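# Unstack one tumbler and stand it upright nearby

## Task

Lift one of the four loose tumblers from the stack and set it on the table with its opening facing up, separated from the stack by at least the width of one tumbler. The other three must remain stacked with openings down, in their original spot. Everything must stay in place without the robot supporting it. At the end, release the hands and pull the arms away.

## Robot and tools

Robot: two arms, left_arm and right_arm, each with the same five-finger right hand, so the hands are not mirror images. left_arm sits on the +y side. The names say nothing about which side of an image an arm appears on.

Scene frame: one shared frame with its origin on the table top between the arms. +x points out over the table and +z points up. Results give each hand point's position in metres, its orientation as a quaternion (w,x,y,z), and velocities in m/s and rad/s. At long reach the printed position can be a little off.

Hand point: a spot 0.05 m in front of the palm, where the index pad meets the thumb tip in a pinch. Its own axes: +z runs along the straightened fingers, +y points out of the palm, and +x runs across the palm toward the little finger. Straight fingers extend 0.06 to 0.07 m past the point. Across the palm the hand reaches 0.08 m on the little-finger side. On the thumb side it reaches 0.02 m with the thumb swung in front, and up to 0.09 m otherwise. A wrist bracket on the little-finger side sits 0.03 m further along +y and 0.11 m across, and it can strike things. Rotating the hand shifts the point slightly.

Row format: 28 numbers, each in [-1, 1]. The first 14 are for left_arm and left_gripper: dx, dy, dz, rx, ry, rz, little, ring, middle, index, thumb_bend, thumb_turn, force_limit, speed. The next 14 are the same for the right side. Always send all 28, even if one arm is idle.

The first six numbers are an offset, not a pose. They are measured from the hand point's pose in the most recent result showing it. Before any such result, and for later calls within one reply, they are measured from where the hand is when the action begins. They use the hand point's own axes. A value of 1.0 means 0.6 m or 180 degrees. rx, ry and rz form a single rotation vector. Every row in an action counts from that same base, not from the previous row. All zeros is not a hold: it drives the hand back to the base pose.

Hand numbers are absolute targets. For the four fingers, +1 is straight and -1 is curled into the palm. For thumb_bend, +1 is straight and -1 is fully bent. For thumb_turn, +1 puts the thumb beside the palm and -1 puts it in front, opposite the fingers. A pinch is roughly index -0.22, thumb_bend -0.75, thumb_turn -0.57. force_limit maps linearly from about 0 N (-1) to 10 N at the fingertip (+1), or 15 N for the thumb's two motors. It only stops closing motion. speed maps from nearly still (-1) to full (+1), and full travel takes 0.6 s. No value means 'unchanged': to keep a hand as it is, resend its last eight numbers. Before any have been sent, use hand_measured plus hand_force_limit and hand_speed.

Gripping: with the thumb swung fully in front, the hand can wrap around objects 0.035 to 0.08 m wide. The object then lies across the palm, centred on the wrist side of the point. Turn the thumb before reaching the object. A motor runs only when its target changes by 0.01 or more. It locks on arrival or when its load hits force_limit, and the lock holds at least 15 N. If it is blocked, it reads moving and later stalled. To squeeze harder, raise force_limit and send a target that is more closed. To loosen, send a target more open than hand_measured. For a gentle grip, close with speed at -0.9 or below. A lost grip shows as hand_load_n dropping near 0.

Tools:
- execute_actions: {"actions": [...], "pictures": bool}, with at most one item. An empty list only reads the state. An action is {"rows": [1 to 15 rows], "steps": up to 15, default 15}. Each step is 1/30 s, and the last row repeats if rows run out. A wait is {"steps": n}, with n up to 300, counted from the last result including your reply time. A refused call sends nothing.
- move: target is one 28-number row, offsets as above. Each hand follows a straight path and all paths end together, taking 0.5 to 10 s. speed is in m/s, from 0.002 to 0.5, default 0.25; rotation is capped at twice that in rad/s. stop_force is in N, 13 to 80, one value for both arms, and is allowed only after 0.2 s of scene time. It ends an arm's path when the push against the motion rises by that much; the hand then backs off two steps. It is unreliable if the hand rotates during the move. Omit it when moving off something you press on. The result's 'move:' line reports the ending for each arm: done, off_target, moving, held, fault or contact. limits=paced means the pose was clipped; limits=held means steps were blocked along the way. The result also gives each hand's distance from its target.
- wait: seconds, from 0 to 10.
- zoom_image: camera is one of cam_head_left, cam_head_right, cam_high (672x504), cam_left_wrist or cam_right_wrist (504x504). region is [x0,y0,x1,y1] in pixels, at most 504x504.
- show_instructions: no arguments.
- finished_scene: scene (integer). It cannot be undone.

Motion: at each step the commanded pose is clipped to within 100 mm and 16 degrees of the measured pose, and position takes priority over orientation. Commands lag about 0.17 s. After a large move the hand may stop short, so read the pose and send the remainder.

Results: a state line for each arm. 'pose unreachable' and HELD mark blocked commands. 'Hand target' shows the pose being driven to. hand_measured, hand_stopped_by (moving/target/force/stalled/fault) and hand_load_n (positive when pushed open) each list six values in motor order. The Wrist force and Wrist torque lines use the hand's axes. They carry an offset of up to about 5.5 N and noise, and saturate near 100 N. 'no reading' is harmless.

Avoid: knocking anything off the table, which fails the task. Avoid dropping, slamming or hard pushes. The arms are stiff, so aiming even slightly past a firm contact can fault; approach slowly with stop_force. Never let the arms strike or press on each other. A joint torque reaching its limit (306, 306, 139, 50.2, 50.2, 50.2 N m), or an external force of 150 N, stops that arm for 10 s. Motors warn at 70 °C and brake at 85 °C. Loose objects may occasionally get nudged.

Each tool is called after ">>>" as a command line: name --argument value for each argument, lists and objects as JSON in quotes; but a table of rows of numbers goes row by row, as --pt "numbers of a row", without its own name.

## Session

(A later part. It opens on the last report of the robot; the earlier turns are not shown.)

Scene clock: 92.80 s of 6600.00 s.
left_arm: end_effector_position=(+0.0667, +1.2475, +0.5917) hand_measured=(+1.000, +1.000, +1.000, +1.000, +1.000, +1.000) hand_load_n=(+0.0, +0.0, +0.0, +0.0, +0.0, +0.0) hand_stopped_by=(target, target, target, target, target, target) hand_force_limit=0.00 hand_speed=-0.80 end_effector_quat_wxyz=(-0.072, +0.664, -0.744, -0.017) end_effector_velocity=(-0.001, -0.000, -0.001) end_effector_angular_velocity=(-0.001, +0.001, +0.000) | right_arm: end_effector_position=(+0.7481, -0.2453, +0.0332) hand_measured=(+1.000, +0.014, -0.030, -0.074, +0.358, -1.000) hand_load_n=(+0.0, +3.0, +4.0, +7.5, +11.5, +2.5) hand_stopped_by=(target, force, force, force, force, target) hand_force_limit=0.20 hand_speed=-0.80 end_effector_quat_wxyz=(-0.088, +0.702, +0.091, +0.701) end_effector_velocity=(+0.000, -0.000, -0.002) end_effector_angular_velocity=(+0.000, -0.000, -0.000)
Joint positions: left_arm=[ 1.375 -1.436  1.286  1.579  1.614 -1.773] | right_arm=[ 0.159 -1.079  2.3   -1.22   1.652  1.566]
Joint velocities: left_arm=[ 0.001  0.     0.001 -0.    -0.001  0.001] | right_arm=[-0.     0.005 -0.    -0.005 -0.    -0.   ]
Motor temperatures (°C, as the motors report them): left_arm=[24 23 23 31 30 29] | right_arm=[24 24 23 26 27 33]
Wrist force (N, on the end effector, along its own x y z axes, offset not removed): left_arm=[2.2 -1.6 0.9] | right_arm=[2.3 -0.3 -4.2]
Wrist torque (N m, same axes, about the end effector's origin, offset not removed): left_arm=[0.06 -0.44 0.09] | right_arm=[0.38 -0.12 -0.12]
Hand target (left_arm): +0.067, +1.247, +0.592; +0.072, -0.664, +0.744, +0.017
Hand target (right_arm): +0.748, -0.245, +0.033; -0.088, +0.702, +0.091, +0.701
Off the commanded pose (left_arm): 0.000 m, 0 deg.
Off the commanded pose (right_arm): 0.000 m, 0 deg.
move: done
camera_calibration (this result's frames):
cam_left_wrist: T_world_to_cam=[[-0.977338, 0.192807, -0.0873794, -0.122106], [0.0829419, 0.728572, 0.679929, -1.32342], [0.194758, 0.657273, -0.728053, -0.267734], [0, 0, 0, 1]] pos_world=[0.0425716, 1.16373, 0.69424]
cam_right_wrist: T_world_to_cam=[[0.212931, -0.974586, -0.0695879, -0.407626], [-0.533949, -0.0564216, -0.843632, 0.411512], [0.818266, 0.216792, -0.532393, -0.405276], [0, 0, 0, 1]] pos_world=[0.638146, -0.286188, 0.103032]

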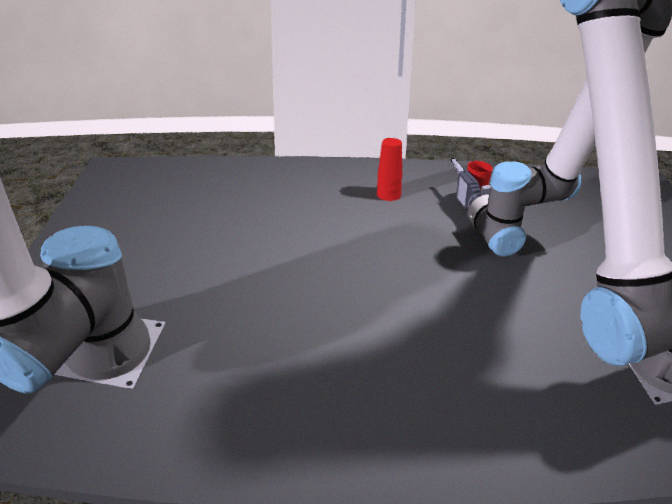

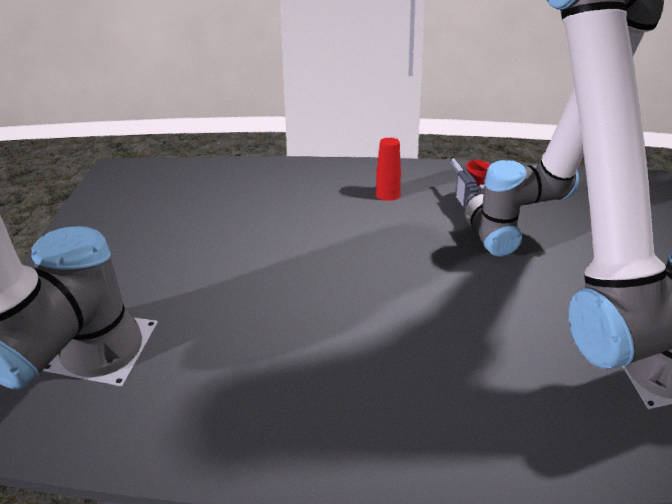

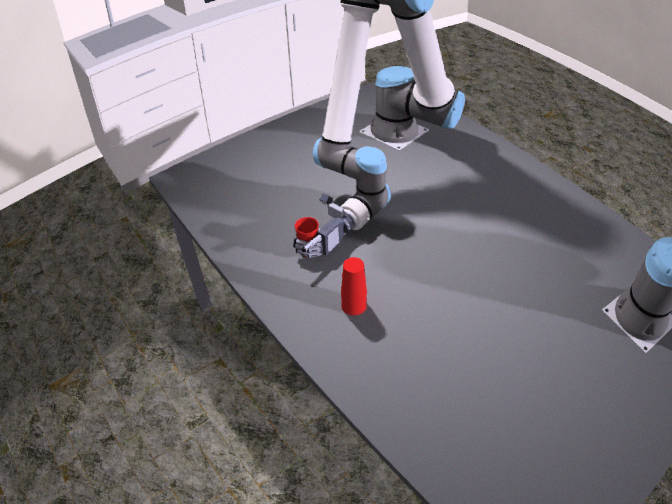

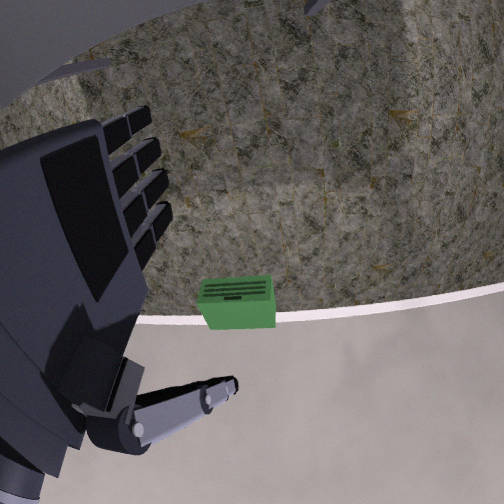

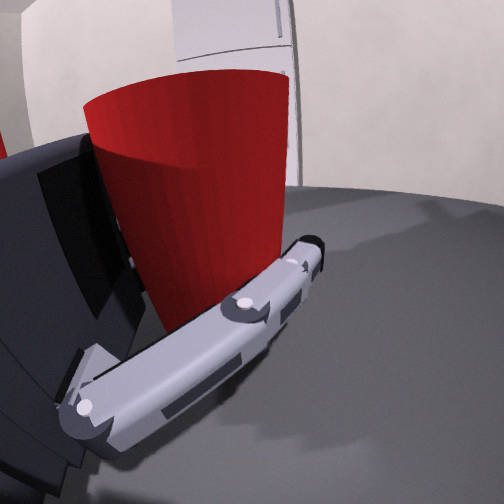

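>>> move --target '[0,0,0,0,0,0,1,1,1,1,1,1,0,-0.8,-0.015,0,0,0,0,0,1,-1,-1,-1,-1,-1,0.2,-0.8]' --speed 0.005 --stop_force 13

>>> move --target '[0,0,0,0,0,0,1,1,1,1,1,1,0,-0.8,0,-0.01,0,0,0,0,1,1,1,1,1,-1,0.2,0]' --speed 0.02

>>> move --target '[0,0,0,0,0,0,1,1,1,1,1,1,0,-0.8,0.3,-0.03,-0.1,0,0,0,1,1,1,1,1,-1,0.2,0]' --speed 0.1

Scene clock: 101.33 s of 6600.00 s.
left_arm: end_effector_position=(+0.0667, +1.2475, +0.5917) hand_measured=(+1.000, +1.000, +1.000, +1.000, +1.000, +1.000) hand_load_n=(+0.0, +0.0, +0.0, +0.0, +0.0, +0.0) hand_stopped_by=(target, target, target, target, target, target) hand_force_limit=0.00 hand_speed=-0.80 end_effector_quat_wxyz=(-0.072, +0.664, -0.744, -0.017) end_effector_velocity=(+0.001, +0.001, +0.000) end_effector_angular_velocity=(+0.000, +0.001, -0.002) | right_arm: end_effector_position=(+0.7480, -0.2454, +0.0243) hand_measured=(+1.000, +0.014, -0.030, -0.074, +0.356, -1.000) hand_load_n=(+0.0, +0.5, +1.0, +3.0, +4.5, -1.0) hand_stopped_by=(target, force, force, force, force, target) hand_force_limit=0.20 hand_speed=-0.80 end_effector_quat_wxyz=(-0.088, +0.702, +0.091, +0.701) end_effector_velocity=(+0.000, -0.000, -0.001) end_effector_angular_velocity=(-0.001, -0.000, -0.001)
Joint positions: left_arm=[ 1.375 -1.436  1.286  1.579  1.614 -1.773] | right_arm=[ 0.159 -1.061  2.3   -1.238  1.652  1.566]
Joint velocities: left_arm=[-0.001  0.001 -0.001  0.    -0.001  0.   ] | right_arm=[-0.     0.003 -0.    -0.002  0.001 -0.002]
Motor temperatures (°C, as the motors report them): left_arm=[24 23 23 31 30 29] | right_arm=[24 24 23 26 27 33]
Wrist force (N, on the end effector, along its own x y z axes, offset not removed): left_arm=[-2.7 -3.5 -0.6] | right_arm=[8.4 -1.3 0.3]
Wrist torque (N m, same axes, about the end effector's origin, offset not removed): left_arm=[-0.27 0.41 -0.21] | right_arm=[-0.31 -0.48 -0.18]
Hand target (left_arm): +0.067, +1.247, +0.592; +0.072, -0.664, +0.744, +0.017
Hand target (right_arm): +0.748, -0.245, +0.024; -0.088, +0.702, +0.091, +0.701
Off the commanded pose (left_arm): 0.000 m, 0 deg.
Off the commanded pose (right_arm): 0.000 m, 0 deg.
After step 90, 3.57 s passed at rest.
move: done
camera_calibration (this result's frames):
cam_left_wrist: T_world_to_cam=[[-0.977338, 0.192807, -0.0873794, -0.122106], [0.0829418, 0.728572, 0.679929, -1.32342], [0.194757, 0.657273, -0.728053, -0.267734], [0, 0, 0, 1]] pos_world=[0.0425716, 1.16373, 0.69424]
cam_right_wrist: T_world_to_cam=[[0.212919, -0.974589, -0.0695819, -0.408297], [-0.533989, -0.0564309, -0.843606, 0.404015], [0.818242, 0.216776, -0.532435, -0.409969], [0, 0, 0, 1]] pos_world=[0.638128, -0.286251, 0.0941377]

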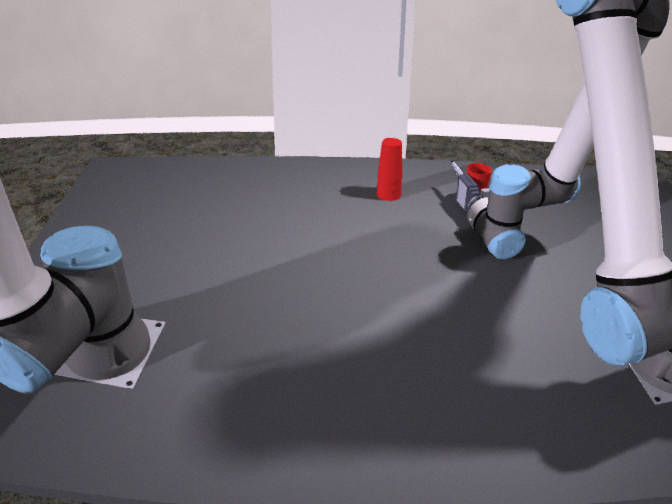

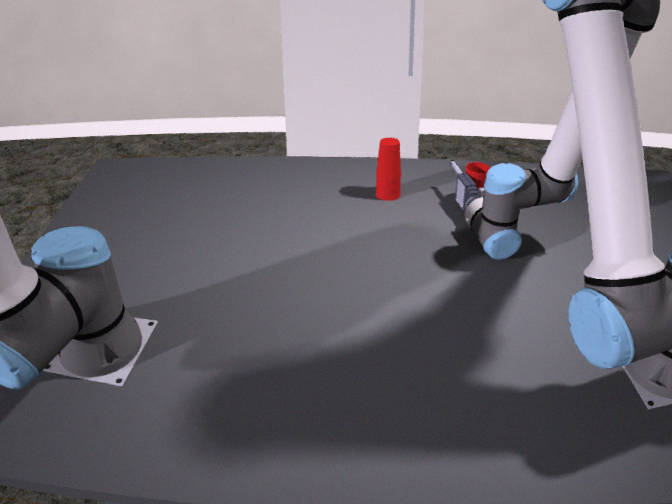

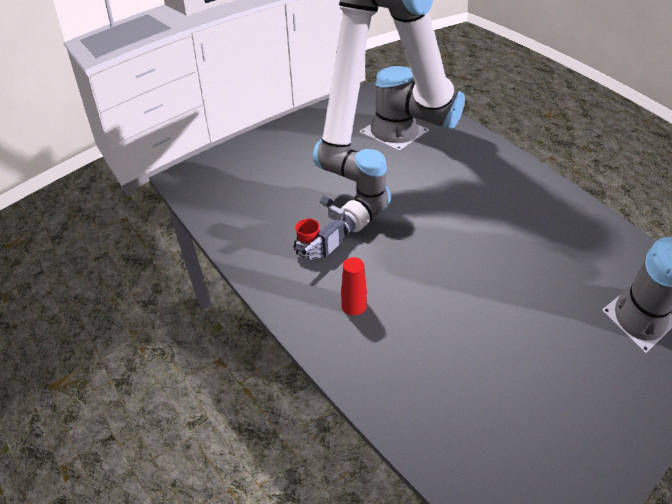

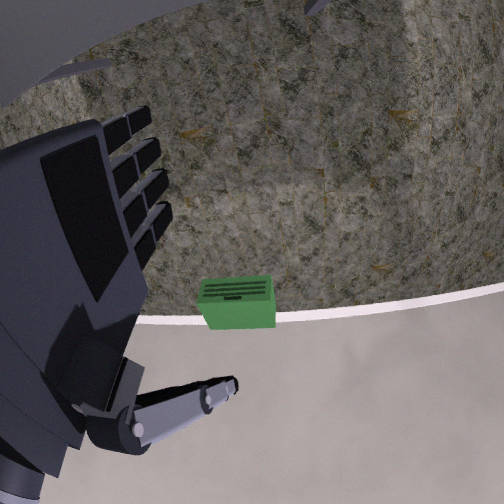

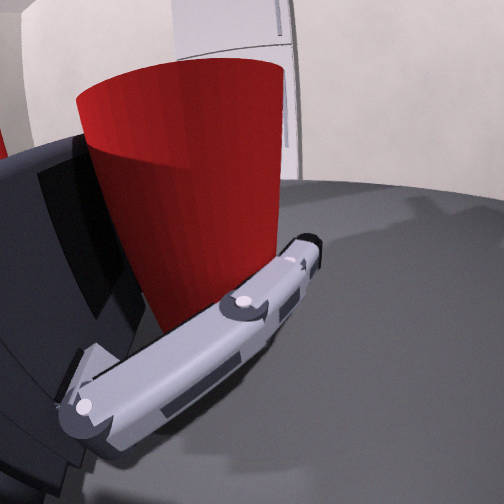

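Scene clock: 102.27 s of 6600.00 s.
left_arm: end_effector_position=(+0.0667, +1.2475, +0.5917) hand_measured=(+1.000, +1.000, +1.000, +1.000, +1.000, +1.000) hand_load_n=(+0.0, +0.0, +0.0, +0.0, +0.0, +0.0) hand_stopped_by=(target, target, target, target, target, target) hand_force_limit=0.00 hand_speed=-0.80 end_effector_quat_wxyz=(-0.072, +0.664, -0.744, -0.017) end_effector_velocity=(+0.000, -0.000, -0.000) end_effector_angular_velocity=(+0.000, +0.001, -0.002) | right_arm: end_effector_position=(+0.7465, -0.2396, +0.0243) hand_measured=(+1.000, +1.000, +1.000, +1.000, +1.000, -1.000) hand_load_n=(+0.0, +0.0, +0.0, +0.0, +0.0, +0.0) hand_stopped_by=(target, target, target, target, target, target) hand_force_limit=0.20 hand_speed=0.00 end_effector_quat_wxyz=(-0.088, +0.702, +0.091, +0.701) end_effector_velocity=(-0.000, -0.000, -0.000) end_effector_angular_velocity=(+0.001, +0.000, -0.002)
Joint positions: left_arm=[ 1.375 -1.436  1.286  1.579  1.614 -1.773] | right_arm=[ 0.171 -1.059  2.295 -1.235  1.665  1.566]
Joint velocities: left_arm=[-0.001 -0.001  0.001 -0.    -0.001  0.001] | right_arm=[ 0.001  0.    -0.     0.     0.003  0.001]
Motor temperatures (°C, as the motors report them): left_arm=[24 23 23 31 30 29] | right_arm=[24 24 23 26 27 33]
Wrist force (N, on the end effector, along its own x y z axes, offset not removed): left_arm=[-1.9 -4.3 0.9] | right_arm=[5.9 1.0 -0.3]
Wrist torque (N m, same axes, about the end effector's origin, offset not removed): left_arm=[-0.38 0.27 -0.13] | right_arm=[0.32 -0.84 0.04]
Hand target (left_arm): +0.067, +1.247, +0.592; +0.072, -0.664, +0.744, +0.017
Hand target (right_arm): +0.747, -0.240, +0.024; -0.088, +0.702, +0.091, +0.701
Off the commanded pose (left_arm): 0.000 m, 0 deg.
Off the commanded pose (right_arm): 0.000 m, 0 deg.
move: done
camera_calibration (this result's frames):
cam_left_wrist: T_world_to_cam=[[-0.977338, 0.192807, -0.0873795, -0.122106], [0.0829418, 0.728572, 0.679929, -1.32342], [0.194758, 0.657273, -0.728053, -0.267734], [0, 0, 0, 1]] pos_world=[0.0425717, 1.16373, 0.69424]
cam_right_wrist: T_world_to_cam=[[0.212921, -0.974587, -0.0696098, -0.402348], [-0.533997, -0.0564095, -0.843603, 0.403523], [0.818237, 0.216792, -0.532437, -0.410002], [0, 0, 0, 1]] pos_world=[0.636627, -0.280475, 0.0941049]

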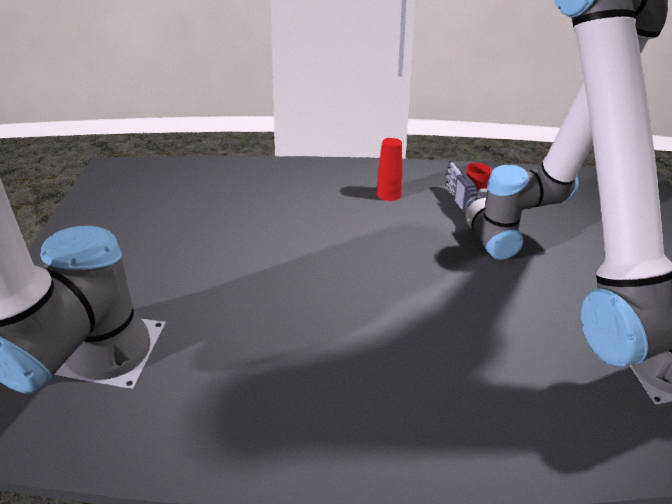

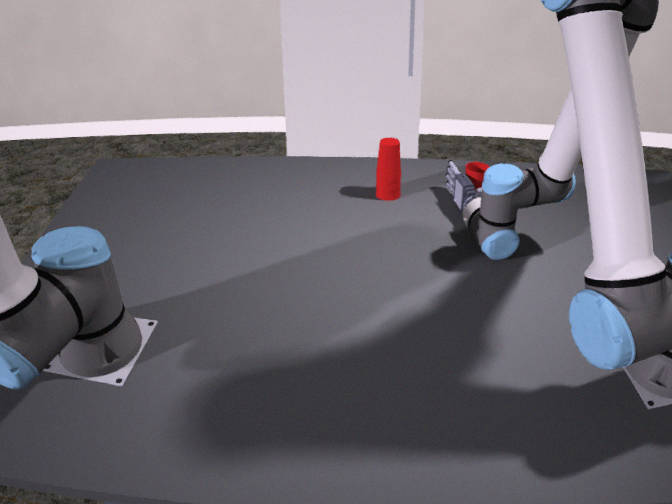

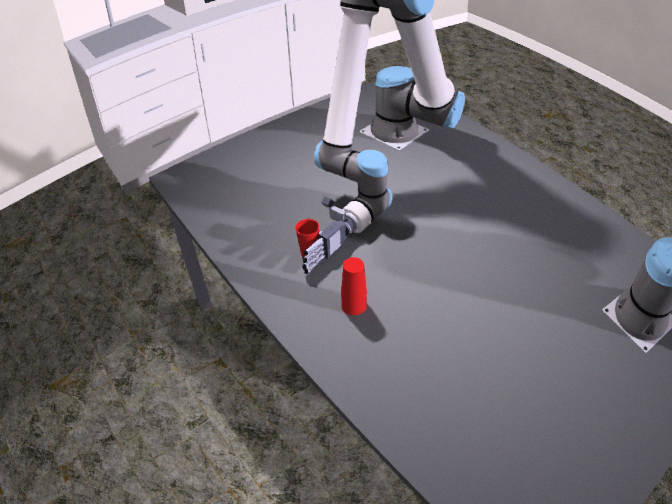

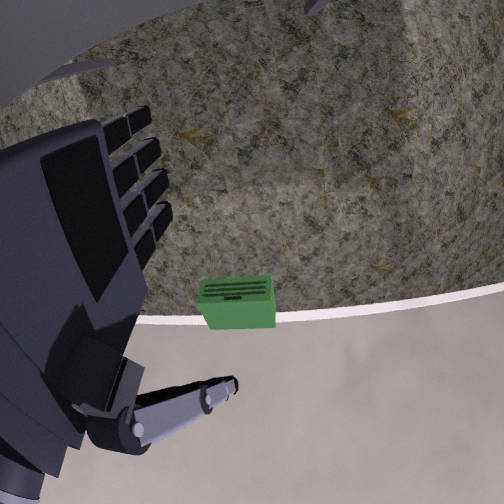

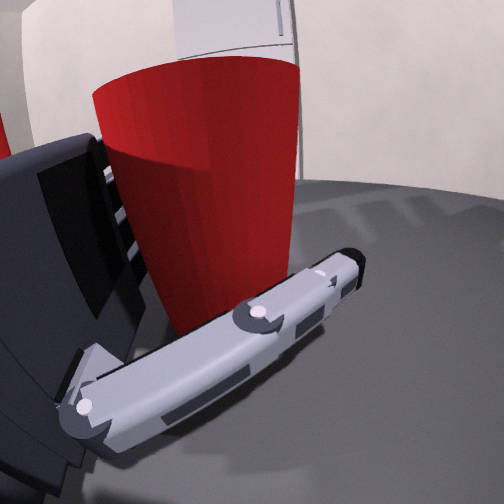

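Scene clock: 104.67 s of 6600.00 s.
left_arm: end_effector_position=(+0.0667, +1.2475, +0.5917) hand_measured=(+1.000, +1.000, +1.000, +1.000, +1.000, +1.000) hand_load_n=(+0.0, +0.0, +0.0, +0.0, +0.0, +0.0) hand_stopped_by=(target, target, target, target, target, target) hand_force_limit=0.00 hand_speed=-0.80 end_effector_quat_wxyz=(-0.072, +0.664, -0.744, -0.017) end_effector_velocity=(+0.000, -0.000, +0.000) end_effector_angular_velocity=(+0.000, -0.001, -0.000) | right_arm: end_effector_position=(+0.6842, -0.2362, +0.2040) hand_measured=(+1.000, +1.000, +1.000, +1.000, +1.000, -1.000) hand_load_n=(+0.0, +0.0, +0.0, +0.0, +0.0, +0.0) hand_stopped_by=(target, target, target, target, target, target) hand_force_limit=0.20 hand_speed=0.00 end_effector_quat_wxyz=(-0.088, +0.702, +0.091, +0.701) end_effector_velocity=(-0.001, +0.000, +0.002) end_effector_angular_velocity=(-0.001, +0.001, +0.001)
Joint positions: left_arm=[ 1.375 -1.436  1.286  1.579  1.614 -1.773] | right_arm=[ 0.228 -1.456  2.321 -0.863  1.721  1.566]
Joint velocities: left_arm=[-0.    -0.001  0.     0.     0.001  0.   ] | right_arm=[ 0.001 -0.005 -0.     0.006  0.    -0.001]
Motor temperatures (°C, as the motors report them): left_arm=[24 23 23 31 30 29] | right_arm=[24 24 23 26 27 33]
Wrist force (N, on the end effector, along its own x y z axes, offset not removed): left_arm=[-0.2 -4.2 -2.9] | right_arm=[4.6 -4.8 -4.4]
Wrist torque (N m, same axes, about the end effector's origin, offset not removed): left_arm=[-0.15 0.00 -0.10] | right_arm=[-0.35 -0.49 -0.16]
Hand target (left_arm): +0.067, +1.247, +0.592; +0.072, -0.664, +0.744, +0.017
Hand target (right_arm): +0.684, -0.236, +0.204; -0.088, +0.702, +0.091, +0.701
Off the commanded pose (left_arm): 0.000 m, 0 deg.
Off the commanded pose (right_arm): 0.000 m, 0 deg.
move: done
camera_calibration (this result's frames):
cam_left_wrist: T_world_to_cam=[[-0.977338, 0.192807, -0.0873794, -0.122106], [0.0829417, 0.728572, 0.679929, -1.32342], [0.194757, 0.657273, -0.728053, -0.267734], [0, 0, 0, 1]] pos_world=[0.0425716, 1.16373, 0.69424]
cam_right_wrist: T_world_to_cam=[[0.212926, -0.974577, -0.0697304, -0.37322], [-0.533994, -0.0563072, -0.843611, 0.522071], [0.818238, 0.216862, -0.532408, -0.263976], [0, 0, 0, 1]] pos_world=[0.574246, -0.277089, 0.273858]

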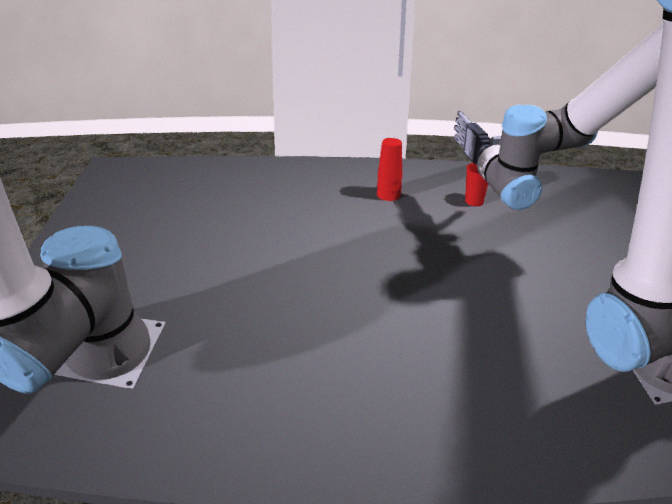

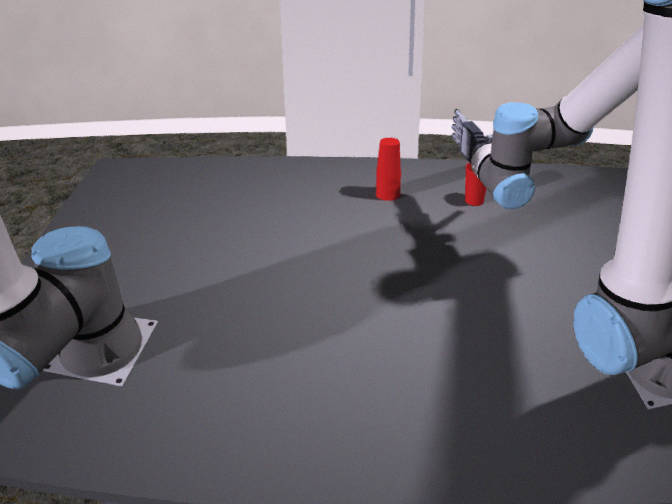

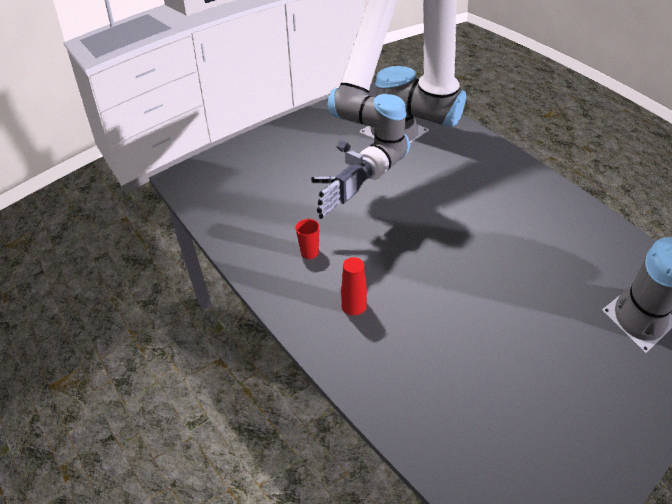

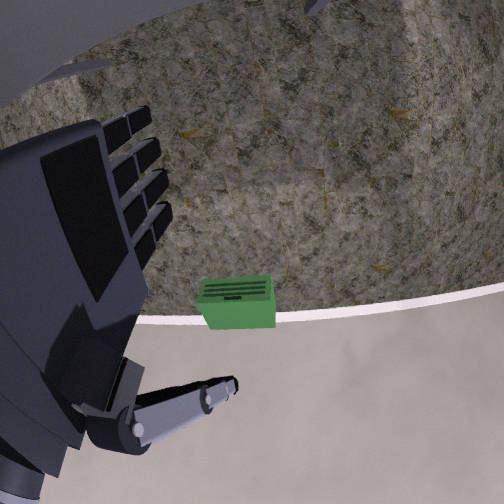

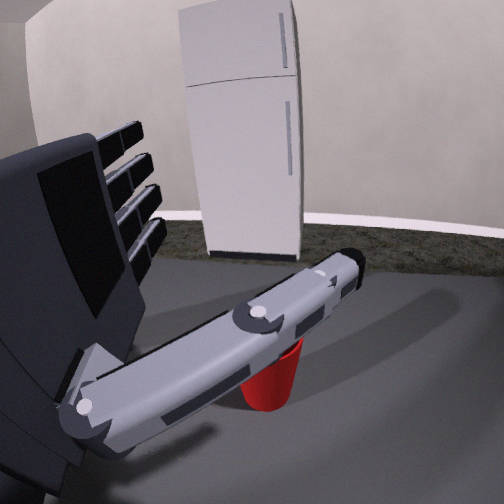

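>>> finished_scene --scene 2

The scene is finished: the task was done.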